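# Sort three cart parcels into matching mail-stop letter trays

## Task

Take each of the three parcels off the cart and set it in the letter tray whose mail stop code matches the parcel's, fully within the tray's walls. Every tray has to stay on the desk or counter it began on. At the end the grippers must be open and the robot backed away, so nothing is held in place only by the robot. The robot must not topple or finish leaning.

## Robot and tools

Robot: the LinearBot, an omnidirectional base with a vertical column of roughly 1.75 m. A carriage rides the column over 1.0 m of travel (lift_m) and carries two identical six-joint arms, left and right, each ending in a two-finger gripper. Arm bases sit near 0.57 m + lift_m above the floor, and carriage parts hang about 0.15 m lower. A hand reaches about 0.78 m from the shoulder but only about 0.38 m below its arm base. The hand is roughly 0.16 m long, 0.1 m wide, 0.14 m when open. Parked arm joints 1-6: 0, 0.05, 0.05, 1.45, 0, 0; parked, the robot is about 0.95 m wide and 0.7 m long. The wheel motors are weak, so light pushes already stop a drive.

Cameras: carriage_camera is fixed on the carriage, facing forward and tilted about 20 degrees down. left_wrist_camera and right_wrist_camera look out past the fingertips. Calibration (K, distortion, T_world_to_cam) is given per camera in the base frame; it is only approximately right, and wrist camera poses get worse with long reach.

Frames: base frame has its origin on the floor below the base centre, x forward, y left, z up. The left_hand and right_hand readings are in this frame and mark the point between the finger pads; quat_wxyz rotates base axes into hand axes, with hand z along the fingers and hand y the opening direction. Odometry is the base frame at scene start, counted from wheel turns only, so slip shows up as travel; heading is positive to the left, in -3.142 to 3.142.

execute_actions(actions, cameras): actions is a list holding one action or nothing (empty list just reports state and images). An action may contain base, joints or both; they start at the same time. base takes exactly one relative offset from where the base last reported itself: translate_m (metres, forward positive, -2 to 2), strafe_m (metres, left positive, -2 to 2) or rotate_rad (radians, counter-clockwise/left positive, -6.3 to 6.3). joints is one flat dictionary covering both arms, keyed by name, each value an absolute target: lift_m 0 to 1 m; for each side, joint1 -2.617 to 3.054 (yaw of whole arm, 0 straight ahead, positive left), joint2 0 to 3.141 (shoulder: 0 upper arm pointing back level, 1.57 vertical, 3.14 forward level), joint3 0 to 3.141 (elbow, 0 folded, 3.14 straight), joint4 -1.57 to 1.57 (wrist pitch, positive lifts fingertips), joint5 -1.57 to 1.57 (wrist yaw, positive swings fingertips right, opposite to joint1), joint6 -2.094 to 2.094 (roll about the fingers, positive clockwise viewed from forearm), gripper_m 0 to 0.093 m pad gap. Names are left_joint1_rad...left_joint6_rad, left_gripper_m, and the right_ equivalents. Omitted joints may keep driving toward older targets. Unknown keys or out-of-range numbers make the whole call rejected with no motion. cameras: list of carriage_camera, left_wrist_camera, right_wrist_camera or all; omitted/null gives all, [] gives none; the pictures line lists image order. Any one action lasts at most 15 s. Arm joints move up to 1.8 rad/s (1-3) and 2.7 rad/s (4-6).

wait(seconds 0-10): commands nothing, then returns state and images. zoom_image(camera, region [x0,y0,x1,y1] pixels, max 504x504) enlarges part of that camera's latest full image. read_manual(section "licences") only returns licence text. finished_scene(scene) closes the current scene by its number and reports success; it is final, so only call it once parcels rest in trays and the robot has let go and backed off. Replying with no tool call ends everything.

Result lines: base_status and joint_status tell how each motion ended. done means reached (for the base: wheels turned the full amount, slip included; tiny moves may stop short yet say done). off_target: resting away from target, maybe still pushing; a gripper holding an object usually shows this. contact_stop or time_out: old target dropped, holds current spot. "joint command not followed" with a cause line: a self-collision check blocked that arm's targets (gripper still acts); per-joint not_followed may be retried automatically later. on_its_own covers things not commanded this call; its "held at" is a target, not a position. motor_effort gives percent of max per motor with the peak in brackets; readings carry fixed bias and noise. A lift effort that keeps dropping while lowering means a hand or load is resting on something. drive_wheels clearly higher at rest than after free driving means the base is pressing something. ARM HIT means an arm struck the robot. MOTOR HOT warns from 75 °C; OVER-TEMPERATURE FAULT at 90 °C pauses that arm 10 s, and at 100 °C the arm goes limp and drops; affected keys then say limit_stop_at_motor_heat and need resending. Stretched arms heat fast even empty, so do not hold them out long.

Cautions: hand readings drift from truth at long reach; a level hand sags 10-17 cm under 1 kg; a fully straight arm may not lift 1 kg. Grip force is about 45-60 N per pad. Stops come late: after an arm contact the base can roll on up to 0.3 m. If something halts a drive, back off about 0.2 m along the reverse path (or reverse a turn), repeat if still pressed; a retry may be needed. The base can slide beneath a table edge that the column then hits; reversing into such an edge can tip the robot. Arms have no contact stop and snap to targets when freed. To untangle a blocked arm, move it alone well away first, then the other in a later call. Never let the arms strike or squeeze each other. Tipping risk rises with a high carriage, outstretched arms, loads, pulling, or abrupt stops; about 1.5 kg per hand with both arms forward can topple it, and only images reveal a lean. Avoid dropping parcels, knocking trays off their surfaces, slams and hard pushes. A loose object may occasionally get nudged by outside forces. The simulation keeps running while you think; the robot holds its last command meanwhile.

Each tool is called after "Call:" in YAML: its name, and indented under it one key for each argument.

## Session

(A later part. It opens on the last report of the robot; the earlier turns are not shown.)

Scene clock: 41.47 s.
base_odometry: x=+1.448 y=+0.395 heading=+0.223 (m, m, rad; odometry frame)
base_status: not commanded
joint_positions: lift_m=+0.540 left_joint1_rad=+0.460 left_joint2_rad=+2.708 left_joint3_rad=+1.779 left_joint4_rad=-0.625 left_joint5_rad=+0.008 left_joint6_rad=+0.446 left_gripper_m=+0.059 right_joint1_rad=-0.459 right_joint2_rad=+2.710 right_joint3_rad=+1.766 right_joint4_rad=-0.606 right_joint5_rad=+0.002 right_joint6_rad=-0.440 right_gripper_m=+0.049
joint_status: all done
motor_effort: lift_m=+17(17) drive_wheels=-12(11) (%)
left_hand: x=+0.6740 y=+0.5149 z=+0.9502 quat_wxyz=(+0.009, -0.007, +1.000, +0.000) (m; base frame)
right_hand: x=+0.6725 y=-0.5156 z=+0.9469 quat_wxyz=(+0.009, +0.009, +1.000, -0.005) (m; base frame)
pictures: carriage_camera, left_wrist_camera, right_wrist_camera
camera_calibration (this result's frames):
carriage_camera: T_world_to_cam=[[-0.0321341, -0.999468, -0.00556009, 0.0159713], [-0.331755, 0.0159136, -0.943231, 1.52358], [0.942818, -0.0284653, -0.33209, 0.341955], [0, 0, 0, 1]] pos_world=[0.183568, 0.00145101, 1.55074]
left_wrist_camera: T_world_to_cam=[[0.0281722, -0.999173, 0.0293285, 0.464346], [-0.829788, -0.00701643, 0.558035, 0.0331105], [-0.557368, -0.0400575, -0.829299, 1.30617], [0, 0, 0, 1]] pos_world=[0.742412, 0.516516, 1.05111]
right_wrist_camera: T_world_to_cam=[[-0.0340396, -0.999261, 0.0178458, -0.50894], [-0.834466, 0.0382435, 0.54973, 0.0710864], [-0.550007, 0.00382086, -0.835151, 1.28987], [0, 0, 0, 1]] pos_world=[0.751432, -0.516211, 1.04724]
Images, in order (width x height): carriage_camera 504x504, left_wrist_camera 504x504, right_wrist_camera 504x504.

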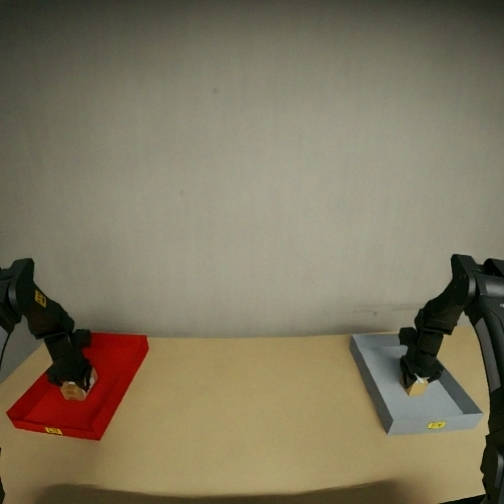

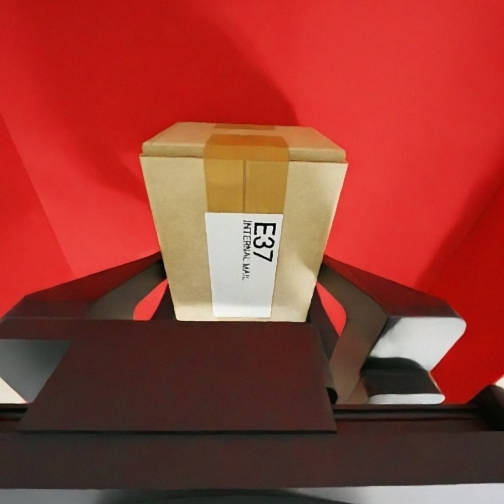

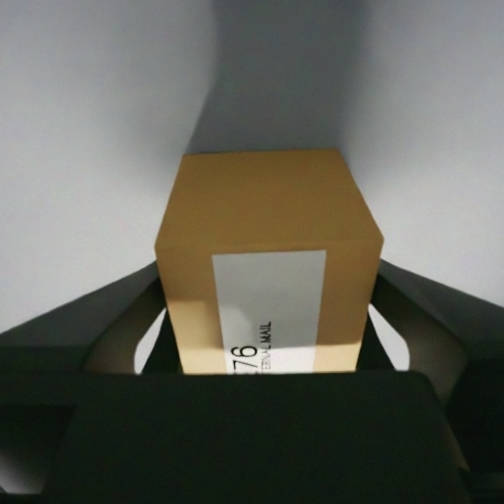

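Call:
execute_actions:
  actions:
    - {"joints":{"lift_m":0.525}}
  cameras: []

Call:
execute_actions:
  actions:
    - {"joints":{"left_gripper_m":0.093,"right_gripper_m":0.093}}
  cameras: ["left_wrist_camera","right_wrist_camera"]

Call:
execute_actions:
  actions:
    - {"joints":{"lift_m":0.61}}
  cameras: []

Call:
execute_actions:
  actions:
    - {"base":{"translate_m":-1.0},"joints":{"left_joint1_rad":0,"left_joint2_rad":1.7,"left_joint3_rad":1.3,"left_joint4_rad":-1.17,"left_joint6_rad":0,"right_joint1_rad":0,"right_joint2_rad":0.05,"right_joint3_rad":0.05,"right_joint4_rad":1.45,"right_joint6_rad":0}}
  cameras: ["carriage_camera"]

Call:
execute_actions:
  actions:
    - {"base":{"rotate_rad":-1.57},"joints":{"lift_m":0.5}}
  cameras: ["carriage_camera"]

Scene clock: 42.43 s.
base_odometry: x=+1.448 y=+0.395 heading=+0.223 (m, m, rad; odometry frame)
base_status: not commanded
joint_positions: lift_m=+0.525 left_joint1_rad=+0.460 left_joint2_rad=+2.682 left_joint3_rad=+1.779 left_joint4_rad=-0.646 left_joint5_rad=+0.006 left_joint6_rad=+0.446 left_gripper_m=+0.059 right_joint1_rad=-0.459 right_joint2_rad=+2.682 right_joint3_rad=+1.771 right_joint4_rad=-0.644 right_joint5_rad=+0.005 right_joint6_rad=-0.440 right_gripper_m=+0.049
joint_status: all done
motor_effort: lift_m=+14(14) drive_wheels=-10(12) (%)
left_hand: x=+0.6759 y=+0.5162 z=+0.9468 quat_wxyz=(+0.011, -0.007, +1.000, +0.002) (m; base frame)
right_hand: x=+0.6729 y=-0.5163 z=+0.9455 quat_wxyz=(+0.006, +0.009, +1.000, -0.006) (m; base frame)
pictures: none
No camera images: the call's "cameras" was empty. Leave "cameras" out to get every camera's image.

Scene clock: 43.07 s.
base_odometry: x=+1.448 y=+0.395 heading=+0.223 (m, m, rad; odometry frame)
base_status: not commanded
joint_positions: lift_m=+0.525 left_joint1_rad=+0.460 left_joint2_rad=+2.687 left_joint3_rad=+1.779 left_joint4_rad=-0.636 left_joint5_rad=+0.006 left_joint6_rad=+0.446 left_gripper_m=+0.093 right_joint1_rad=-0.459 right_joint2_rad=+2.699 right_joint3_rad=+1.771 right_joint4_rad=-0.618 right_joint5_rad=+0.004 right_joint6_rad=-0.440 right_gripper_m=+0.093
joint_status: all done
motor_effort: lift_m=+16(16) drive_wheels=+9(9) (%)
left_hand: x=+0.6770 y=+0.5167 z=+0.9447 quat_wxyz=(+0.014, -0.007, +1.000, +0.003) (m; base frame)
right_hand: x=+0.6742 y=-0.5169 z=+0.9379 quat_wxyz=(+0.010, +0.009, +1.000, -0.007) (m; base frame)
pictures: left_wrist_camera, right_wrist_camera
camera_calibration (this result's frames):
left_wrist_camera: T_world_to_cam=[[0.0279936, -0.999337, 0.0232913, 0.472172], [-0.834437, -0.0105323, 0.551002, 0.0502772], [-0.550392, -0.0348596, -0.834179, 1.30055], [0, 0, 0, 1]] pos_world=[0.744545, 0.517725, 1.04619]
right_wrist_camera: T_world_to_cam=[[-0.0341322, -0.999189, 0.0213444, -0.513208], [-0.835598, 0.0402473, 0.547866, 0.0810896], [-0.548281, 0.000864543, -0.836294, 1.28172], [0, 0, 0, 1]] pos_world=[0.752982, -0.517163, 1.03842]
Images, in order (width x height): left_wrist_camera 504x504, right_wrist_camera 504x504.

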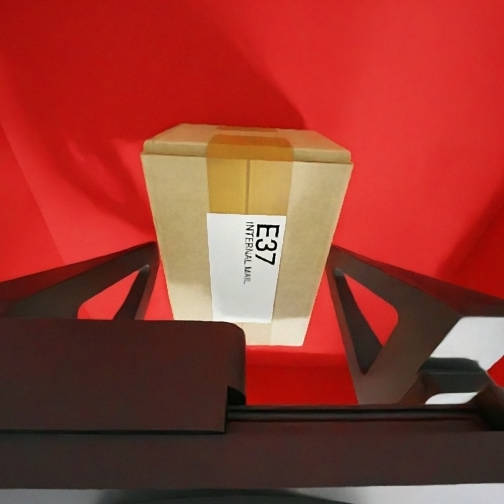

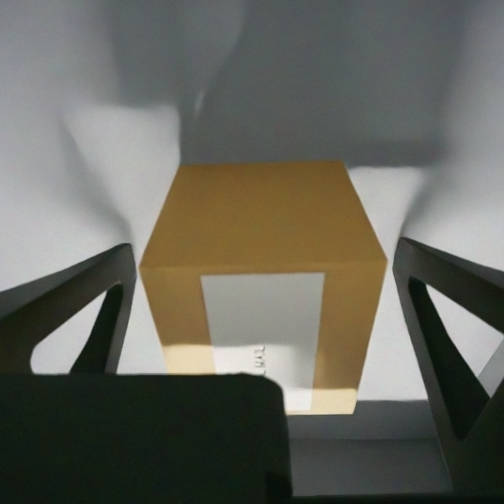

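Scene clock: 43.93 s.
base_odometry: x=+1.448 y=+0.395 heading=+0.223 (m, m, rad; odometry frame)
base_status: not commanded
joint_positions: lift_m=+0.610 left_joint1_rad=+0.460 left_joint2_rad=+2.692 left_joint3_rad=+1.779 left_joint4_rad=-0.628 left_joint5_rad=+0.006 left_joint6_rad=+0.446 left_gripper_m=+0.093 right_joint1_rad=-0.459 right_joint2_rad=+2.709 right_joint3_rad=+1.771 right_joint4_rad=-0.610 right_joint5_rad=+0.003 right_joint6_rad=-0.440 right_gripper_m=+0.093
joint_status: all done
motor_effort: lift_m=+18(23) drive_wheels=+9(8) (%)
left_hand: x=+0.6774 y=+0.5169 z=+1.0272 quat_wxyz=(+0.015, -0.007, +1.000, +0.004) (m; base frame)
right_hand: x=+0.6734 y=-0.5163 z=+1.0179 quat_wxyz=(+0.010, +0.009, +1.000, -0.006) (m; base frame)
pictures: none
No camera images: the call's "cameras" was empty. Leave "cameras" out to get every camera's image.

Scene clock: 48.33 s.
base_odometry: x=+0.473 y=+0.173 heading=+0.223 (m, m, rad; odometry frame)
base_status: done
joint_positions: lift_m=+0.610 left_joint1_rad=-0.004 left_joint2_rad=+1.701 left_joint3_rad=+1.323 left_joint4_rad=-1.159 left_joint5_rad=+0.011 left_joint6_rad=+0.005 left_gripper_m=+0.093 right_joint1_rad=+0.005 right_joint2_rad=+0.058 right_joint3_rad=+0.067 right_joint4_rad=+1.444 right_joint5_rad=-0.004 right_joint6_rad=-0.010 right_gripper_m=+0.093
joint_status: all done
motor_effort: lift_m=+18(18) drive_wheels=-5(53) (%)
left_hand: x=+0.5749 y=+0.3097 z=+1.2967 quat_wxyz=(+0.017, +0.005, +1.000, -0.005) (m; base frame)
right_hand: x=+0.2924 y=-0.3120 z=+1.6371 quat_wxyz=(+0.998, -0.002, +0.059, -0.002) (m; base frame)
pictures: carriage_camera
camera_calibration (this result's frames):
carriage_camera: T_world_to_cam=[[-0.0321341, -0.999468, -0.00556009, 0.0163595], [-0.331755, 0.0159136, -0.943231, 1.58944], [0.942818, -0.0284653, -0.33209, 0.365144], [0, 0, 0, 1]] pos_world=[0.183568, 0.00145101, 1.62057]
Images, in order (width x height): carriage_camera 504x504.

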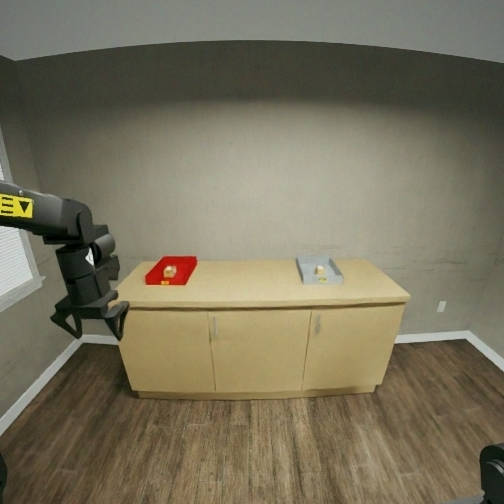

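Scene clock: 51.43 s.
base_odometry: x=+0.473 y=+0.173 heading=-1.346 (m, m, rad; odometry frame)
base_status: done
joint_positions: lift_m=+0.500 left_joint1_rad=-0.002 left_joint2_rad=+1.699 left_joint3_rad=+1.311 left_joint4_rad=-1.162 left_joint5_rad=+0.011 left_joint6_rad=+0.004 left_gripper_m=+0.093 right_joint1_rad=+0.005 right_joint2_rad=+0.058 right_joint3_rad=+0.062 right_joint4_rad=+1.444 right_joint5_rad=-0.002 right_joint6_rad=-0.010 right_gripper_m=+0.093
joint_status: all done
motor_effort: lift_m=+17(17) drive_wheels=+16(51) (%)
left_hand: x=+0.5709 y=+0.3105 z=+1.1843 quat_wxyz=(+0.011, +0.003, +1.000, -0.005) (m; base frame)
right_hand: x=+0.2940 y=-0.3123 z=+1.5258 quat_wxyz=(+0.998, -0.002, +0.062, -0.002) (m; base frame)
pictures: carriage_camera
camera_calibration (this result's frames):
carriage_camera: T_world_to_cam=[[-0.0321341, -0.999468, -0.00556009, 0.0157487], [-0.331755, 0.0159136, -0.943231, 1.48582], [0.942818, -0.0284653, -0.33209, 0.328661], [0, 0, 0, 1]] pos_world=[0.183568, 0.00145101, 1.51071]
Images, in order (width x height): carriage_camera 504x504.

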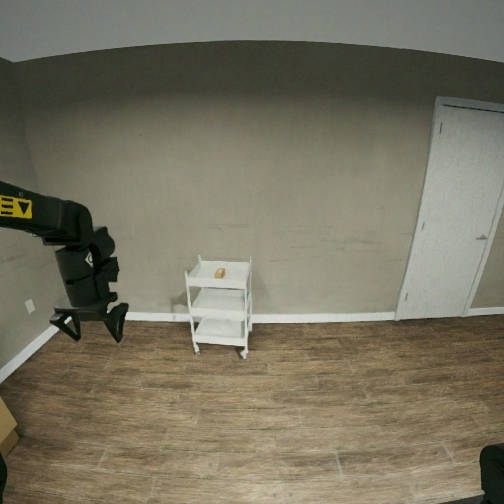

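Call:
execute_actions:
  actions:
    - {"base":{"translate_m":1.27},"joints":{"lift_m":0.47,"left_joint1_rad":-0.25,"left_joint2_rad":2.61,"left_joint3_rad":1.55,"left_joint4_rad":-0.51,"left_joint6_rad":-0.08}}
  cameras: ["left_wrist_camera"]

Call:
execute_actions:
  actions:
    - {"joints":{"lift_m":0.34}}
  cameras: ["left_wrist_camera"]

Scene clock: 56.67 s.
base_odometry: x=+0.755 y=-1.065 heading=-1.347 (m, m, rad; odometry frame)
base_status: done
joint_positions: lift_m=+0.470 left_joint1_rad=-0.257 left_joint2_rad=+2.613 left_joint3_rad=+1.560 left_joint4_rad=-0.521 left_joint5_rad=+0.010 left_joint6_rad=-0.077 left_gripper_m=+0.093 right_joint1_rad=+0.005 right_joint2_rad=+0.058 right_joint3_rad=+0.062 right_joint4_rad=+1.445 right_joint5_rad=-0.002 right_joint6_rad=-0.010 right_gripper_m=+0.093
joint_status: all done
motor_effort: lift_m=+17(17) drive_wheels=-11(52) (%)
left_hand: x=+0.6687 y=+0.2043 z=+0.8796 quat_wxyz=(-0.003, +0.090, +0.996, -0.005) (m; base frame)
right_hand: x=+0.2936 y=-0.3123 z=+1.4959 quat_wxyz=(+0.998, -0.001, +0.061, -0.002) (m; base frame)
pictures: left_wrist_camera
camera_calibration (this result's frames):
left_wrist_camera: T_world_to_cam=[[-0.163942, -0.985713, 0.0386507, 0.273811], [-0.801631, 0.155955, 0.577119, -0.0029802], [-0.574901, 0.0636304, -0.815745, 1.21083], [0, 0, 0, 1]] pos_world=[0.738607, 0.193318, 0.978864]
Images, in order (width x height): left_wrist_camera 504x504.

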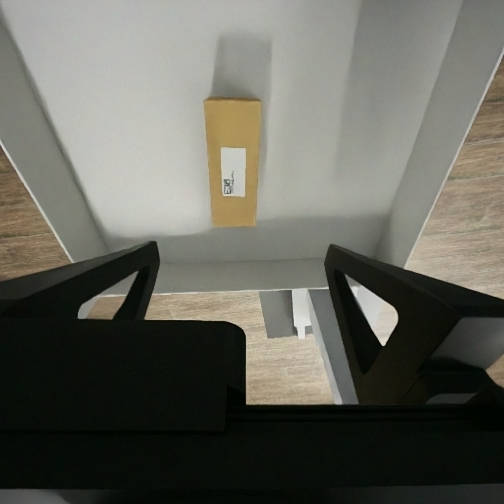

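Scene clock: 57.73 s.
base_odometry: x=+0.755 y=-1.065 heading=-1.347 (m, m, rad; odometry frame)
base_status: not commanded
joint_positions: lift_m=+0.340 left_joint1_rad=-0.257 left_joint2_rad=+2.611 left_joint3_rad=+1.560 left_joint4_rad=-0.516 left_joint5_rad=+0.010 left_joint6_rad=-0.077 left_gripper_m=+0.093 right_joint1_rad=+0.005 right_joint2_rad=+0.058 right_joint3_rad=+0.062 right_joint4_rad=+1.445 right_joint5_rad=-0.002 right_joint6_rad=-0.010 right_gripper_m=+0.093
joint_status: all done
motor_effort: lift_m=+17(18) drive_wheels=-12(12) (%)
left_hand: x=+0.6706 y=+0.2038 z=+0.7505 quat_wxyz=(+0.001, +0.090, +0.996, -0.005) (m; base frame)
right_hand: x=+0.2936 y=-0.3123 z=+1.3658 quat_wxyz=(+0.998, -0.001, +0.061, -0.002) (m; base frame)
pictures: left_wrist_camera
camera_calibration (this result's frames):
left_wrist_camera: T_world_to_cam=[[-0.16423, -0.985637, 0.0393506, 0.278271], [-0.805866, 0.157068, 0.570885, 0.0804545], [-0.568866, 0.062045, -0.820087, 1.10617], [0, 0, 0, 1]] pos_world=[0.739797, 0.193005, 0.850273]
Images, in order (width x height): left_wrist_camera 504x504.

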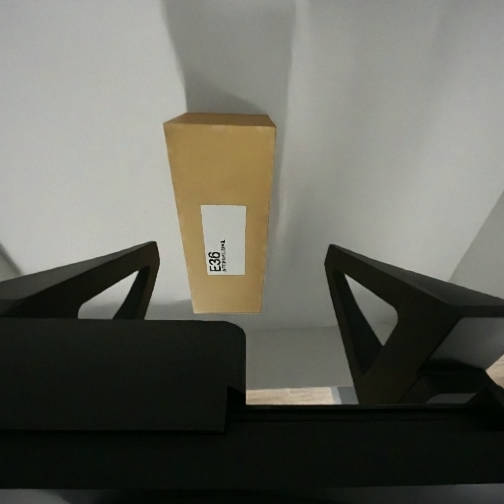

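Call:
execute_actions:
  actions:
    - {"base":{"translate_m":-0.014},"joints":{"lift_m":0.29,"left_joint1_rad":-0.222,"left_joint6_rad":-0.04}}
  cameras: ["left_wrist_camera"]

Call:
execute_actions:
  actions:
    - {"joints":{"left_gripper_m":0.03}}
  cameras: []

Call:
execute_actions:
  actions:
    - {"joints":{"lift_m":0.47}}
  cameras: ["left_wrist_camera"]

Call:
execute_actions:
  actions:
    - {"base":{"translate_m":-0.3},"joints":{"left_joint1_rad":0,"left_joint2_rad":1.7,"left_joint3_rad":1.3,"left_joint4_rad":-1.17,"left_joint6_rad":0}}
  cameras: []

Call:
execute_actions:
  actions:
    - {"base":{"rotate_rad":-1.9}}
  cameras: ["carriage_camera"]

Scene clock: 58.93 s.
base_odometry: x=+0.751 y=-1.051 heading=-1.347 (m, m, rad; odometry frame)
base_status: done
joint_positions: lift_m=+0.290 left_joint1_rad=-0.221 left_joint2_rad=+2.613 left_joint3_rad=+1.560 left_joint4_rad=-0.512 left_joint5_rad=+0.010 left_joint6_rad=-0.042 left_gripper_m=+0.093 right_joint1_rad=+0.005 right_joint2_rad=+0.058 right_joint3_rad=+0.062 right_joint4_rad=+1.446 right_joint5_rad=-0.001 right_joint6_rad=-0.010 right_gripper_m=+0.093
joint_status: all done
motor_effort: lift_m=+17(17) drive_wheels=+13(39) (%)
left_hand: x=+0.6746 y=+0.2184 z=+0.6995 quat_wxyz=(+0.002, +0.089, +0.996, -0.005) (m; base frame)
right_hand: x=+0.2934 y=-0.3124 z=+1.3158 quat_wxyz=(+0.998, -0.001, +0.060, -0.002) (m; base frame)
pictures: left_wrist_camera
camera_calibration (this result's frames):
left_wrist_camera: T_world_to_cam=[[-0.162811, -0.985872, 0.0393521, 0.294436], [-0.807377, 0.156047, 0.569027, 0.112992], [-0.567129, 0.0608721, -0.821376, 1.06575], [0, 0, 0, 1]] pos_world=[0.743582, 0.20777, 0.799499]
Images, in order (width x height): left_wrist_camera 504x504.

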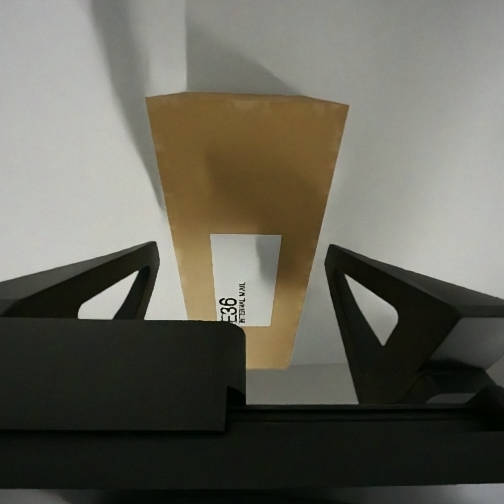

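Scene clock: 59.57 s.
base_odometry: x=+0.751 y=-1.051 heading=-1.347 (m, m, rad; odometry frame)
base_status: not commanded
joint_positions: lift_m=+0.290 left_joint1_rad=-0.221 left_joint2_rad=+2.613 left_joint3_rad=+1.560 left_joint4_rad=-0.512 left_joint5_rad=+0.010 left_joint6_rad=-0.042 left_gripper_m=+0.051 right_joint1_rad=+0.005 right_joint2_rad=+0.058 right_joint3_rad=+0.062 right_joint4_rad=+1.446 right_joint5_rad=-0.001 right_joint6_rad=-0.010 right_gripper_m=+0.093
joint_status: left_gripper_m off_target (ended at +0.051, target +0.030)
motor_effort: lift_m=+17(17) drive_wheels=+13(16) (%)
left_hand: x=+0.6746 y=+0.2184 z=+0.6995 quat_wxyz=(+0.002, +0.089, +0.996, -0.005) (m; base frame)
right_hand: x=+0.2934 y=-0.3124 z=+1.3158 quat_wxyz=(+0.998, -0.001, +0.060, -0.002) (m; base frame)
pictures: none
No camera images: the call's "cameras" was empty. Leave "cameras" out to get every camera's image.

Scene clock: 60.83 s.
base_odometry: x=+0.751 y=-1.051 heading=-1.347 (m, m, rad; odometry frame)
base_status: not commanded
joint_positions: lift_m=+0.470 left_joint1_rad=-0.221 left_joint2_rad=+2.608 left_joint3_rad=+1.560 left_joint4_rad=-0.511 left_joint5_rad=+0.010 left_joint6_rad=-0.042 left_gripper_m=+0.051 right_joint1_rad=+0.005 right_joint2_rad=+0.058 right_joint3_rad=+0.062 right_joint4_rad=+1.446 right_joint5_rad=-0.001 right_joint6_rad=-0.010 right_gripper_m=+0.093
joint_status: all done
motor_effort: lift_m=+18(23) drive_wheels=+7(11) (%)
left_hand: x=+0.6762 y=+0.2181 z=+0.8815 quat_wxyz=(+0.005, +0.089, +0.996, -0.006) (m; base frame)
right_hand: x=+0.2934 y=-0.3124 z=+1.4956 quat_wxyz=(+0.998, -0.001, +0.060, -0.002) (m; base frame)
pictures: left_wrist_camera
camera_calibration (this result's frames):
left_wrist_camera: T_world_to_cam=[[-0.163032, -0.985823, 0.0396792, 0.287031], [-0.81054, 0.156758, 0.564315, 0.016967], [-0.562534, 0.0598397, -0.824606, 1.21611], [0, 0, 0, 1]] pos_world=[0.744651, 0.20753, 0.981847]
Images, in order (width x height): left_wrist_camera 504x504.

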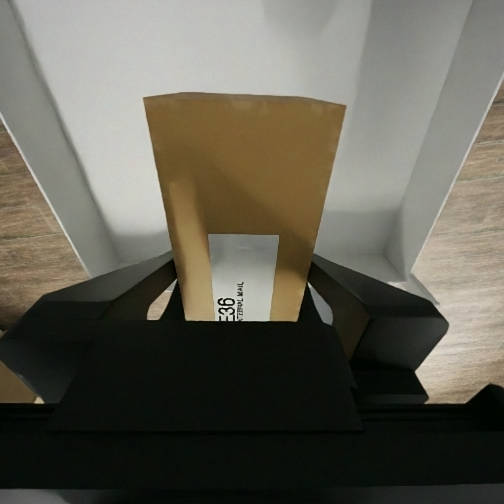

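Scene clock: 63.40 s.
base_odometry: x=+0.685 y=-0.759 heading=-1.348 (m, m, rad; odometry frame)
base_status: done
joint_positions: lift_m=+0.470 left_joint1_rad=+0.004 left_joint2_rad=+1.705 left_joint3_rad=+1.304 left_joint4_rad=-1.159 left_joint5_rad=+0.005 left_joint6_rad=-0.003 left_gripper_m=+0.051 right_joint1_rad=+0.005 right_joint2_rad=+0.058 right_joint3_rad=+0.062 right_joint4_rad=+1.447 right_joint5_rad=-0.001 right_joint6_rad=-0.010 right_gripper_m=+0.093
joint_status: all done
motor_effort: lift_m=+18(19) drive_wheels=-11(57) (%)
left_hand: x=+0.5693 y=+0.3132 z=+1.1504 quat_wxyz=(+0.005, -0.003, +1.000, -0.003) (m; base frame)
right_hand: x=+0.2933 y=-0.3125 z=+1.4956 quat_wxyz=(+0.998, -0.001, +0.060, -0.002) (m; base frame)
pictures: none
No camera images: the call's "cameras" was empty. Leave "cameras" out to get every camera's image.

Scene clock: 66.87 s.
base_odometry: x=+0.685 y=-0.759 heading=+3.036 (m, m, rad; odometry frame)
base_status: done
joint_positions: lift_m=+0.470 left_joint1_rad=+0.004 left_joint2_rad=+1.705 left_joint3_rad=+1.304 left_joint4_rad=-1.162 left_joint5_rad=+0.005 left_joint6_rad=-0.003 left_gripper_m=+0.051 right_joint1_rad=+0.005 right_joint2_rad=+0.058 right_joint3_rad=+0.062 right_joint4_rad=+1.447 right_joint5_rad=-0.001 right_joint6_rad=-0.010 right_gripper_m=+0.093
joint_status: not commanded
motor_effort: lift_m=+18(18) drive_wheels=+16(56) (%)
left_hand: x=+0.5687 y=+0.3133 z=+1.1504 quat_wxyz=(+0.004, -0.004, +1.000, -0.003) (m; base frame)
right_hand: x=+0.2933 y=-0.3125 z=+1.4956 quat_wxyz=(+0.998, -0.001, +0.060, -0.002) (m; base frame)
pictures: carriage_camera
camera_calibration (this result's frames):
carriage_camera: T_world_to_cam=[[-0.0321341, -0.999468, -0.00556009, 0.0155808], [-0.331755, 0.0159136, -0.943231, 1.45734], [0.942818, -0.0284653, -0.33209, 0.318633], [0, 0, 0, 1]] pos_world=[0.183568, 0.00145101, 1.48051]
Images, in order (width x height): carriage_camera 504x504.

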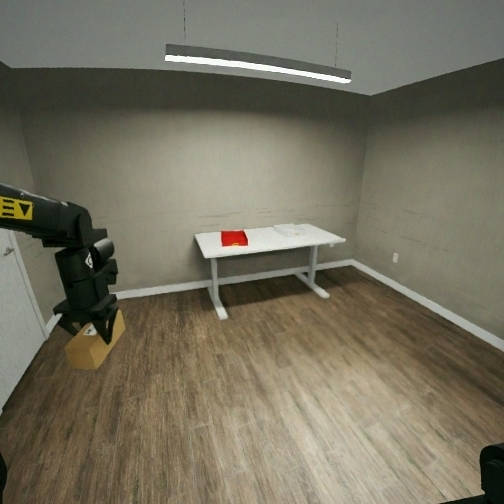

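Call:
execute_actions:
  actions:
    - {"base":{"rotate_rad":-0.3}}
  cameras: []

Call:
execute_actions:
  actions:
    - {"base":{"translate_m":1.8}}
  cameras: ["carriage_camera"]

Call:
execute_actions:
  actions:
    - {"base":{"rotate_rad":0.63},"joints":{"lift_m":0.2,"left_joint2_rad":1.2,"left_joint3_rad":1.0,"left_joint4_rad":-0.5}}
  cameras: ["carriage_camera","left_wrist_camera"]

Scene clock: 68.87 s.
base_odometry: x=+0.685 y=-0.759 heading=+2.737 (m, m, rad; odometry frame)
base_status: done
joint_positions: lift_m=+0.470 left_joint1_rad=+0.002 left_joint2_rad=+1.705 left_joint3_rad=+1.304 left_joint4_rad=-1.162 left_joint5_rad=+0.005 left_joint6_rad=-0.003 left_gripper_m=+0.051 right_joint1_rad=+0.005 right_joint2_rad=+0.058 right_joint3_rad=+0.062 right_joint4_rad=+1.447 right_joint5_rad=-0.001 right_joint6_rad=-0.010 right_gripper_m=+0.093
joint_status: not commanded
motor_effort: lift_m=+19(19) drive_wheels=+17(56) (%)
left_hand: x=+0.5686 y=+0.3125 z=+1.1504 quat_wxyz=(+0.003, -0.002, +1.000, -0.003) (m; base frame)
right_hand: x=+0.2933 y=-0.3125 z=+1.4956 quat_wxyz=(+0.998, -0.001, +0.060, -0.002) (m; base frame)
pictures: none
No camera images: the call's "cameras" was empty. Leave "cameras" out to get every camera's image.

Scene clock: 74.87 s.
base_odometry: x=-0.969 y=-0.048 heading=+2.736 (m, m, rad; odometry frame)
base_status: done
joint_positions: lift_m=+0.470 left_joint1_rad=+0.002 left_joint2_rad=+1.705 left_joint3_rad=+1.304 left_joint4_rad=-1.164 left_joint5_rad=+0.005 left_joint6_rad=-0.003 left_gripper_m=+0.051 right_joint1_rad=+0.005 right_joint2_rad=+0.058 right_joint3_rad=+0.062 right_joint4_rad=+1.447 right_joint5_rad=-0.001 right_joint6_rad=-0.010 right_gripper_m=+0.093
joint_status: not commanded
motor_effort: lift_m=+18(19) drive_wheels=-15(54) (%)
left_hand: x=+0.5682 y=+0.3125 z=+1.1504 quat_wxyz=(+0.003, -0.002, +1.000, -0.003) (m; base frame)
right_hand: x=+0.2932 y=-0.3125 z=+1.4957 quat_wxyz=(+0.998, -0.001, +0.060, -0.002) (m; base frame)
pictures: carriage_camera
camera_calibration (this result's frames):
carriage_camera: T_world_to_cam=[[-0.0321341, -0.999468, -0.00556009, 0.0155808], [-0.331755, 0.0159136, -0.943231, 1.45734], [0.942818, -0.0284653, -0.33209, 0.318633], [0, 0, 0, 1]] pos_world=[0.183568, 0.00145101, 1.48051]
Images, in order (width x height): carriage_camera 504x504.

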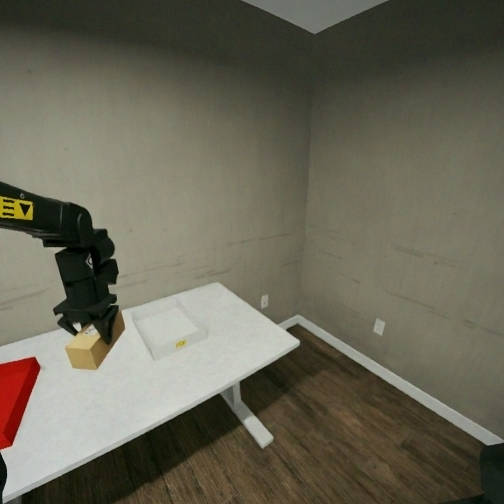

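Scene clock: 76.93 s.
base_odometry: x=-0.969 y=-0.048 heading=-2.918 (m, m, rad; odometry frame)
base_status: done
joint_positions: lift_m=+0.200 left_joint1_rad=+0.000 left_joint2_rad=+1.206 left_joint3_rad=+1.003 left_joint4_rad=-0.520 left_joint5_rad=+0.006 left_joint6_rad=-0.003 left_gripper_m=+0.051 right_joint1_rad=+0.005 right_joint2_rad=+0.058 right_joint3_rad=+0.062 right_joint4_rad=+1.448 right_joint5_rad=-0.001 right_joint6_rad=-0.010 right_gripper_m=+0.093
joint_status: all done
motor_effort: lift_m=+18(18) drive_wheels=+14(47) (%)
left_hand: x=+0.6248 y=+0.3118 z=+0.9988 quat_wxyz=(+0.411, +0.000, +0.912, -0.003) (m; base frame)
right_hand: x=+0.2931 y=-0.3125 z=+1.2258 quat_wxyz=(+0.998, -0.001, +0.060, -0.002) (m; base frame)
pictures: carriage_camera, left_wrist_camera
camera_calibration (this result's frames):
carriage_camera: T_world_to_cam=[[-0.0321341, -0.999468, -0.00556009, 0.0140804], [-0.331755, 0.0159136, -0.943231, 1.20281], [0.942818, -0.0284653, -0.33209, 0.229019], [0, 0, 0, 1]] pos_world=[0.183568, 0.00145101, 1.21066]
left_wrist_camera: T_world_to_cam=[[-0.0141547, -0.999244, 0.0362114, 0.281023], [-0.972044, 0.00526276, -0.234739, 0.840608], [0.234371, -0.0385217, -0.971384, 0.957613], [0, 0, 0, 1]] pos_world=[0.596649, 0.313276, 1.11736]
Images, in order (width x height): carriage_camera 504x504, left_wrist_camera 504x504.

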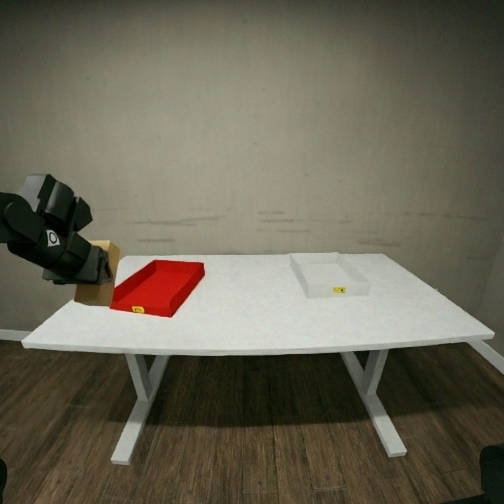

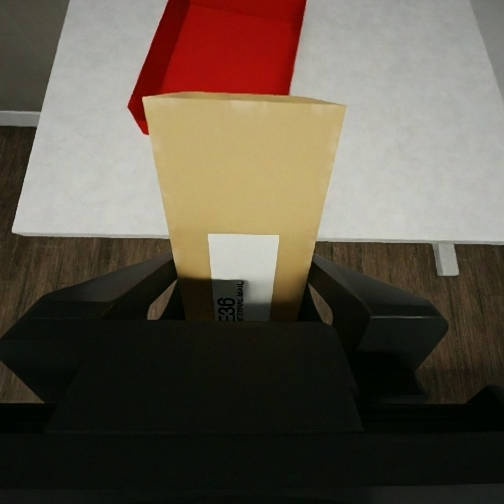

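Call:
zoom_image:
  camera: "carriage_camera"
  region: [118, 297, 158, 323]

Call:
zoom_image:
  camera: "carriage_camera"
  region: [319, 277, 359, 303]

Region (118, 297, 158, 323) of carriage_camera's 504x504 image, scaled by 12.600, with more detail than that image has; it fills the top 328 rows of this view, and the rest is white.

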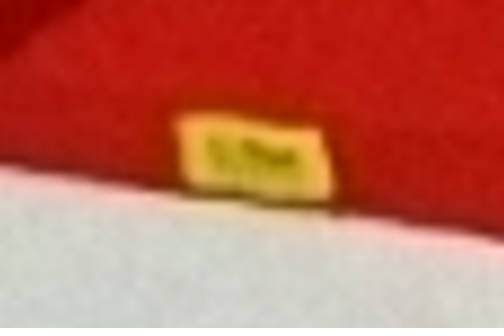

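Region (319, 277, 359, 303) of carriage_camera's 504x504 image, scaled by 12.600, with more detail than that image has; it fills the top 328 rows of this view, and the rest is white.

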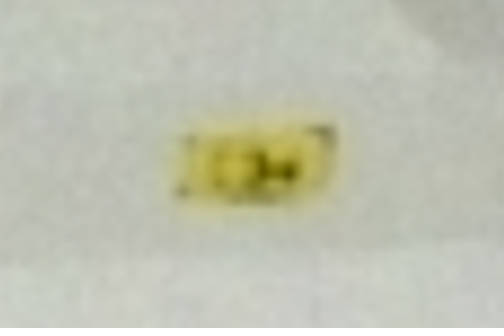

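Call:
execute_actions:
  actions:
    - {"base":{"translate_m":0.15},"joints":{"left_joint1_rad":-0.3,"left_joint3_rad":0.7,"left_joint4_rad":0.1,"right_joint2_rad":1.2,"right_joint3_rad":0.7,"right_joint4_rad":0.5}}

Scene clock: 79.20 s.
base_odometry: x=-1.115 y=-0.081 heading=-2.917 (m, m, rad; odometry frame)
base_status: done
joint_positions: lift_m=+0.200 left_joint1_rad=-0.299 left_joint2_rad=+1.206 left_joint3_rad=+0.700 left_joint4_rad=+0.068 left_joint5_rad=+0.007 left_joint6_rad=-0.003 left_gripper_m=+0.051 right_joint1_rad=+0.005 right_joint2_rad=+1.201 right_joint3_rad=+0.674 right_joint4_rad=+0.485 right_joint5_rad=-0.001 right_joint6_rad=-0.010 right_gripper_m=+0.093
joint_status: all done
motor_effort: lift_m=+17(18) drive_wheels=-16(39) (%)
left_hand: x=+0.6367 y=+0.1961 z=+0.9816 quat_wxyz=(+0.530, +0.127, +0.834, -0.084) (m; base frame)
right_hand: x=+0.6748 y=-0.3105 z=+1.0698 quat_wxyz=(+0.692, -0.006, +0.722, -0.001) (m; base frame)
pictures: carriage_camera, left_wrist_camera, right_wrist_camera
camera_calibration (this result's frames):
carriage_camera: T_world_to_cam=[[-0.0321341, -0.999468, -0.00556009, 0.0140804], [-0.331755, 0.0159136, -0.943231, 1.20281], [0.942818, -0.0284653, -0.33209, 0.229019], [0, 0, 0, 1]] pos_world=[0.183568, 0.00145101, 1.21066]
left_wrist_camera: T_world_to_cam=[[-0.31877, -0.947305, 0.0316134, 0.354424], [-0.826313, 0.261408, -0.498871, 0.965003], [0.464318, -0.185148, -0.8661, 0.712723], [0, 0, 0, 1]] pos_world=[0.579445, 0.215447, 1.0875]
right_wrist_camera: T_world_to_cam=[[-0.00163324, -0.999985, -0.00519241, -0.303601], [-0.599642, 0.00513468, -0.800252, 1.27308], [0.800267, 0.00180658, -0.599642, 0.22926], [0, 0, 0, 1]] pos_world=[0.579426, -0.310548, 1.15468]
Images, in order (width x height): carriage_camera 504x504, left_wrist_camera 504x504, right_wrist_camera 504x504.

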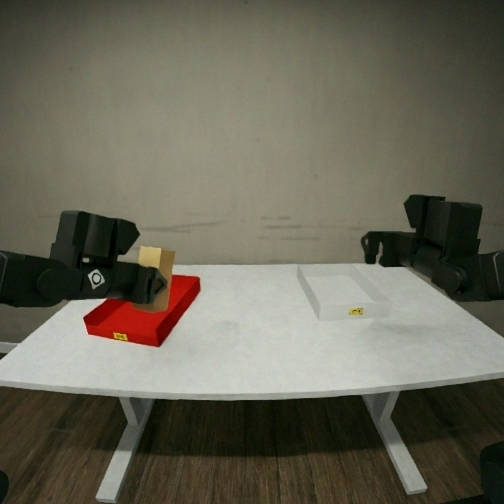

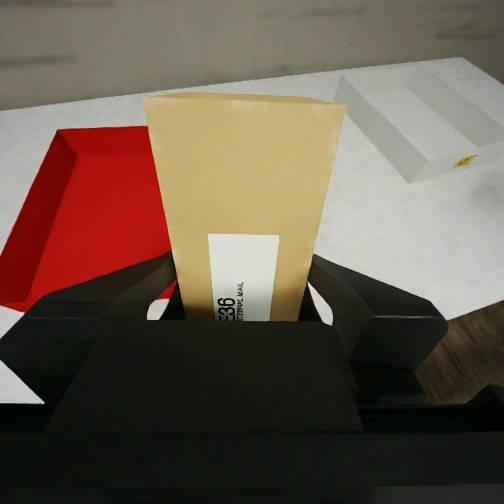

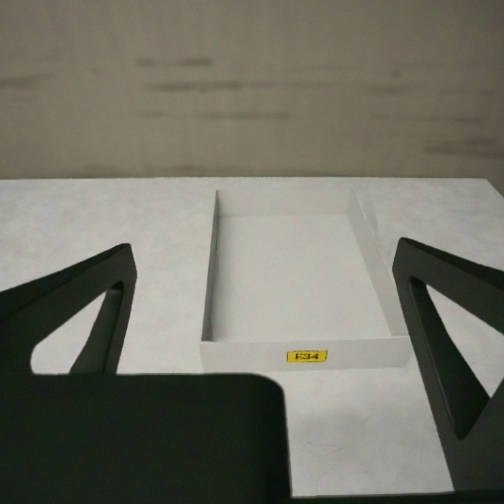

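Call:
zoom_image:
  camera: "carriage_camera"
  region: [100, 323, 140, 349]

Call:
execute_actions:
  actions:
    - {"base":{"translate_m":0.18},"joints":{"lift_m":0.5,"right_joint2_rad":0.05,"right_joint3_rad":0.05,"right_joint4_rad":1.45,"left_joint1_rad":0.09,"left_joint2_rad":2.0,"left_joint3_rad":1.79,"left_joint4_rad":-0.63,"left_joint6_rad":0.2}}
  cameras: []

Call:
execute_actions:
  actions:
    - {"joints":{"left_joint2_rad":2.7,"lift_m":0.46}}
  cameras: ["carriage_camera","left_wrist_camera"]

Region (100, 323, 140, 349) of carriage_camera's 504x504 image, scaled by 12.600, with more detail than that image has; it fills the top 328 rows of this view, and the rest is white.

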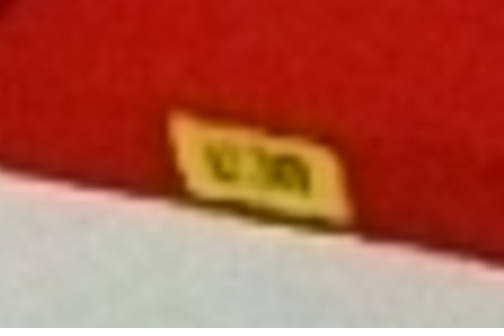

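Scene clock: 83.70 s.
base_odometry: x=-1.291 y=-0.122 heading=-2.916 (m, m, rad; odometry frame)
base_status: done
joint_positions: lift_m=+0.500 left_joint1_rad=+0.095 left_joint2_rad=+2.004 left_joint3_rad=+1.781 left_joint4_rad=-0.630 left_joint5_rad=+0.009 left_joint6_rad=+0.196 left_gripper_m=+0.051 right_joint1_rad=+0.005 right_joint2_rad=+0.058 right_joint3_rad=+0.068 right_joint4_rad=+1.446 right_joint5_rad=-0.001 right_joint6_rad=-0.010 right_gripper_m=+0.093
joint_status: all done
motor_effort: lift_m=+18(22) drive_wheels=-11(47) (%)
left_hand: x=+0.8050 y=+0.3629 z=+1.2640 quat_wxyz=(+0.348, +0.049, +0.935, +0.047) (m; base frame)
right_hand: x=+0.2914 y=-0.3126 z=+1.5274 quat_wxyz=(+0.998, -0.001, +0.057, -0.002) (m; base frame)
pictures: none
No camera images: the call's "cameras" was empty. Leave "cameras" out to get every camera's image.

Scene clock: 84.97 s.
base_odometry: x=-1.291 y=-0.122 heading=-2.916 (m, m, rad; odometry frame)
base_status: not commanded
joint_positions: lift_m=+0.460 left_joint1_rad=+0.095 left_joint2_rad=+2.713 left_joint3_rad=+1.789 left_joint4_rad=-0.633 left_joint5_rad=+0.009 left_joint6_rad=+0.196 left_gripper_m=+0.051 right_joint1_rad=+0.005 right_joint2_rad=+0.057 right_joint3_rad=+0.061 right_joint4_rad=+1.446 right_joint5_rad=-0.001 right_joint6_rad=-0.010 right_gripper_m=+0.093
joint_status: all done
motor_effort: lift_m=+16(17) drive_wheels=-7(16) (%)
left_hand: x=+0.7197 y=+0.3548 z=+0.8701 quat_wxyz=(+0.007, +0.050, +0.999, -0.003) (m; base frame)
right_hand: x=+0.2931 y=-0.3126 z=+1.4858 quat_wxyz=(+0.998, -0.001, +0.060, -0.002) (m; base frame)
pictures: carriage_camera, left_wrist_camera
camera_calibration (this result's frames):
carriage_camera: T_world_to_cam=[[-0.0321341, -0.999468, -0.00556009, 0.0155265], [-0.331755, 0.0159136, -0.943231, 1.44813], [0.942818, -0.0284653, -0.33209, 0.31539], [0, 0, 0, 1]] pos_world=[0.183568, 0.00145101, 1.47075]
left_wrist_camera: T_world_to_cam=[[-0.0860288, -0.995668, 0.0352611, 0.381225], [-0.82289, 0.0909632, 0.560872, 0.0724194], [-0.56165, 0.0192351, -0.827151, 1.23901], [0, 0, 0, 1]] pos_world=[0.788281, 0.349154, 0.97079]
Images, in order (width x height): carriage_camera 504x504, left_wrist_camera 504x504.

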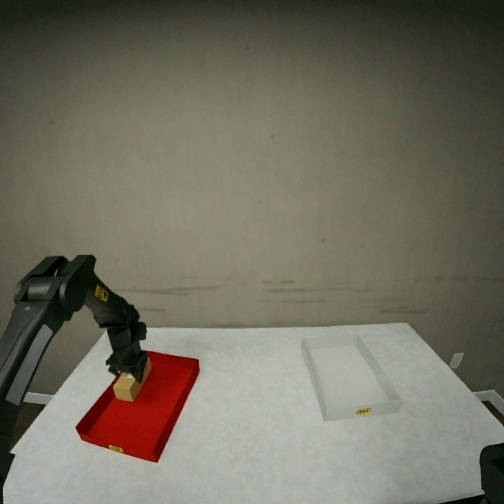

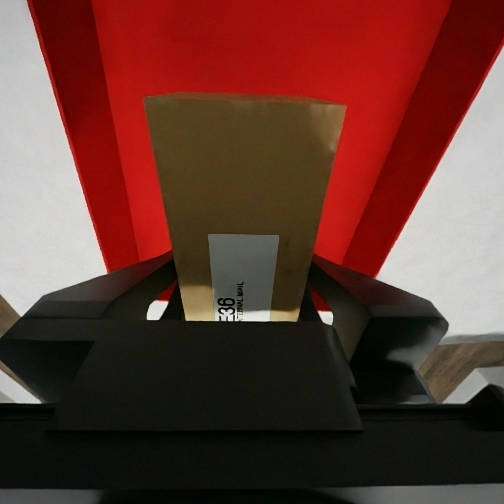

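Call:
execute_actions:
  actions:
    - {"joints":{"lift_m":0.375,"left_joint1_rad":0.06}}
  cameras: ["left_wrist_camera"]

Scene clock: 86.03 s.
base_odometry: x=-1.291 y=-0.122 heading=-2.916 (m, m, rad; odometry frame)
base_status: not commanded
joint_positions: lift_m=+0.375 left_joint1_rad=+0.058 left_joint2_rad=+2.708 left_joint3_rad=+1.789 left_joint4_rad=-0.632 left_joint5_rad=+0.009 left_joint6_rad=+0.196 left_gripper_m=+0.051 right_joint1_rad=+0.005 right_joint2_rad=+0.057 right_joint3_rad=+0.061 right_joint4_rad=+1.446 right_joint5_rad=-0.001 right_joint6_rad=-0.010 right_gripper_m=+0.093
joint_status: all done
motor_effort: lift_m=+17(17) drive_wheels=-11(9) (%)
left_hand: x=+0.7227 y=+0.3379 z=+0.7871 quat_wxyz=(+0.010, +0.069, +0.998, -0.003) (m; base frame)
right_hand: x=+0.2931 y=-0.3126 z=+1.4007 quat_wxyz=(+0.998, -0.001, +0.060, -0.002) (m; base frame)
pictures: left_wrist_camera
camera_calibration (this result's frames):
left_wrist_camera: T_world_to_cam=[[-0.123016, -0.991817, 0.0341622, 0.393932], [-0.822364, 0.121146, 0.555914, 0.116287], [-0.555504, 0.0402925, -0.830537, 1.16341], [0, 0, 0, 1]] pos_world=[0.790371, 0.329744, 0.888156]
Images, in order (width x height): left_wrist_camera 504x504.

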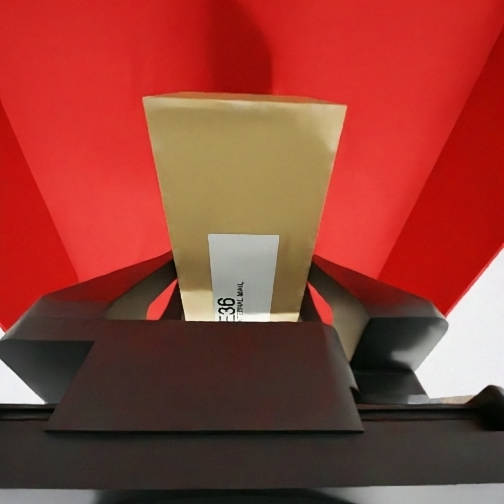

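Call:
execute_actions:
  actions:
    - {"joints":{"lift_m":0.352}}
  cameras: []

Scene clock: 86.90 s.
base_odometry: x=-1.291 y=-0.122 heading=-2.916 (m, m, rad; odometry frame)
base_status: not commanded
joint_positions: lift_m=+0.352 left_joint1_rad=+0.058 left_joint2_rad=+2.709 left_joint3_rad=+1.789 left_joint4_rad=-0.631 left_joint5_rad=+0.009 left_joint6_rad=+0.196 left_gripper_m=+0.051 right_joint1_rad=+0.005 right_joint2_rad=+0.057 right_joint3_rad=+0.061 right_joint4_rad=+1.446 right_joint5_rad=-0.001 right_joint6_rad=-0.010 right_gripper_m=+0.093
joint_status: all done
motor_effort: lift_m=+17(18) drive_wheels=-8(10) (%)
left_hand: x=+0.7228 y=+0.3379 z=+0.7640 quat_wxyz=(+0.011, +0.069, +0.998, -0.003) (m; base frame)
right_hand: x=+0.2931 y=-0.3126 z=+1.3778 quat_wxyz=(+0.998, -0.001, +0.060, -0.002) (m; base frame)
pictures: none
No camera images: the call's "cameras" was empty. Leave "cameras" out to get every camera's image.

Call:
execute_actions:
  actions:
    - {"joints":{"lift_m":0.335}}
  cameras: ["left_wrist_camera"]

Scene clock: 87.63 s.
base_odometry: x=-1.291 y=-0.122 heading=-2.916 (m, m, rad; odometry frame)
base_status: not commanded
joint_positions: lift_m=+0.335 left_joint1_rad=+0.058 left_joint2_rad=+2.679 left_joint3_rad=+1.789 left_joint4_rad=-0.662 left_joint5_rad=+0.009 left_joint6_rad=+0.196 left_gripper_m=+0.051 right_joint1_rad=+0.005 right_joint2_rad=+0.057 right_joint3_rad=+0.060 right_joint4_rad=+1.446 right_joint5_rad=-0.001 right_joint6_rad=-0.010 right_gripper_m=+0.093
joint_status: all done
motor_effort: lift_m=+16(16) drive_wheels=-6(6) (%)
left_hand: x=+0.7237 y=+0.3380 z=+0.7599 quat_wxyz=(+0.010, +0.069, +0.998, -0.003) (m; base frame)
right_hand: x=+0.2935 y=-0.3126 z=+1.3605 quat_wxyz=(+0.998, -0.001, +0.061, -0.002) (m; base frame)
pictures: left_wrist_camera
camera_calibration (this result's frames):
left_wrist_camera: T_world_to_cam=[[-0.12299, -0.991815, 0.0342997, 0.394918], [-0.821941, 0.121171, 0.556535, 0.131428], [-0.556136, 0.0402558, -0.830116, 1.14155], [0, 0, 0, 1]] pos_world=[0.791453, 0.329807, 0.860928]
Images, in order (width x height): left_wrist_camera 504x504.

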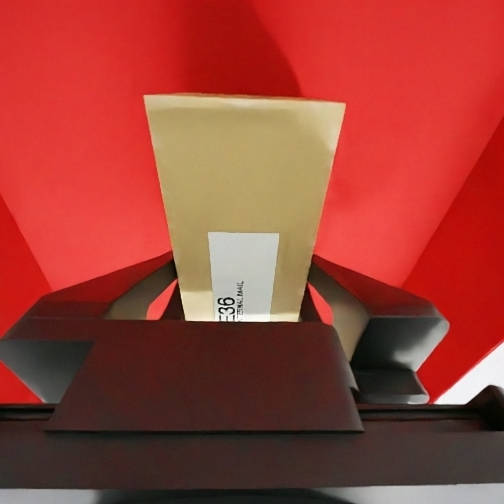

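Call:
execute_actions:
  actions:
    - {"joints":{"left_gripper_m":0.093}}
  cameras: []

Call:
execute_actions:
  actions:
    - {"joints":{"lift_m":0.42}}
  cameras: []

Call:
execute_actions:
  actions:
    - {"base":{"translate_m":-0.3},"joints":{"left_joint2_rad":1.2,"left_joint3_rad":0.3,"left_joint4_rad":0.6,"left_joint6_rad":0}}
  cameras: ["carriage_camera","left_wrist_camera"]

Call:
zoom_image:
  camera: "left_wrist_camera"
  region: [150, 130, 350, 330]

Scene clock: 88.60 s.
base_odometry: x=-1.291 y=-0.122 heading=-2.916 (m, m, rad; odometry frame)
base_status: not commanded
joint_positions: lift_m=+0.335 left_joint1_rad=+0.058 left_joint2_rad=+2.685 left_joint3_rad=+1.789 left_joint4_rad=-0.646 left_joint5_rad=+0.009 left_joint6_rad=+0.196 left_gripper_m=+0.093 right_joint1_rad=+0.005 right_joint2_rad=+0.057 right_joint3_rad=+0.060 right_joint4_rad=+1.446 right_joint5_rad=-0.001 right_joint6_rad=-0.010 right_gripper_m=+0.093
joint_status: all done
motor_effort: lift_m=+16(16) drive_wheels=+7(9) (%)
left_hand: x=+0.7258 y=+0.3381 z=+0.7575 quat_wxyz=(+0.015, +0.069, +0.997, -0.003) (m; base frame)
right_hand: x=+0.2935 y=-0.3126 z=+1.3605 quat_wxyz=(+0.998, -0.001, +0.061, -0.002) (m; base frame)
pictures: none
No camera images: the call's "cameras" was empty. Leave "cameras" out to get every camera's image.

Scene clock: 89.50 s.
base_odometry: x=-1.291 y=-0.122 heading=-2.916 (m, m, rad; odometry frame)
base_status: not commanded
joint_positions: lift_m=+0.420 left_joint1_rad=+0.058 left_joint2_rad=+2.692 left_joint3_rad=+1.789 left_joint4_rad=-0.637 left_joint5_rad=+0.009 left_joint6_rad=+0.196 left_gripper_m=+0.093 right_joint1_rad=+0.005 right_joint2_rad=+0.057 right_joint3_rad=+0.060 right_joint4_rad=+1.446 right_joint5_rad=-0.001 right_joint6_rad=-0.010 right_gripper_m=+0.093
joint_status: all done
motor_effort: lift_m=+18(22) drive_wheels=-7(11) (%)
left_hand: x=+0.7262 y=+0.3381 z=+0.8394 quat_wxyz=(+0.016, +0.069, +0.997, -0.002) (m; base frame)
right_hand: x=+0.2935 y=-0.3126 z=+1.4452 quat_wxyz=(+0.998, -0.001, +0.061, -0.002) (m; base frame)
pictures: none
No camera images: the call's "cameras" was empty. Leave "cameras" out to get every camera's image.

Scene clock: 92.07 s.
base_odometry: x=-0.998 y=-0.055 heading=-2.915 (m, m, rad; odometry frame)
base_status: done
joint_positions: lift_m=+0.420 left_joint1_rad=+0.058 left_joint2_rad=+1.207 left_joint3_rad=+0.312 left_joint4_rad=+0.592 left_joint5_rad=+0.009 left_joint6_rad=+0.004 left_gripper_m=+0.093 right_joint1_rad=+0.005 right_joint2_rad=+0.057 right_joint3_rad=+0.060 right_joint4_rad=+1.446 right_joint5_rad=+0.000 right_joint6_rad=-0.010 right_gripper_m=+0.093
joint_status: all done
motor_effort: lift_m=+18(19) drive_wheels=-13(47) (%)
left_hand: x=+0.6228 y=+0.3321 z=+1.1449 quat_wxyz=(+0.592, -0.019, +0.806, +0.015) (m; base frame)
right_hand: x=+0.2936 y=-0.3126 z=+1.4452 quat_wxyz=(+0.998, -0.001, +0.061, -0.002) (m; base frame)
pictures: carriage_camera, left_wrist_camera
camera_calibration (this result's frames):
carriage_camera: T_world_to_cam=[[-0.0321341, -0.999468, -0.00556009, 0.0153031], [-0.331755, 0.0159136, -0.943231, 1.41022], [0.942818, -0.0284653, -0.33209, 0.302043], [0, 0, 0, 1]] pos_world=[0.183568, 0.00145101, 1.43056]
left_wrist_camera: T_world_to_cam=[[0.0250571, -0.999439, 0.0222046, 0.287687], [-0.791394, -0.0334023, -0.610393, 1.20329], [0.610793, -0.00227787, -0.791787, 0.648748], [0, 0, 0, 1]] pos_world=[0.548814, 0.329196, 1.24176]
Images, in order (width x height): carriage_camera 504x504, left_wrist_camera 504x504.

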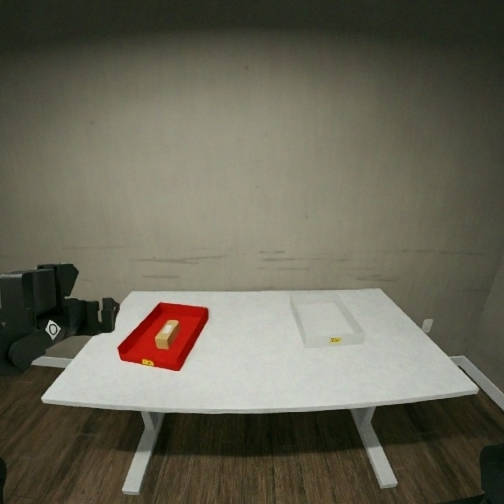

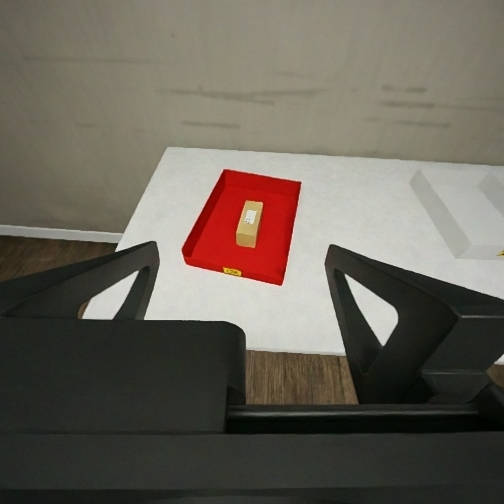

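Region (150, 130, 350, 330) of left_wrist_camera's 504x504 image, scaled by 2.520, with more detail than that image has.

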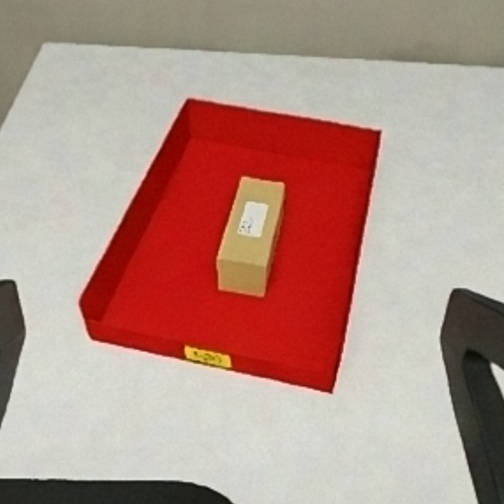

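Call:
finished_scene:
  scene: 1

The scene is finished: the task was done.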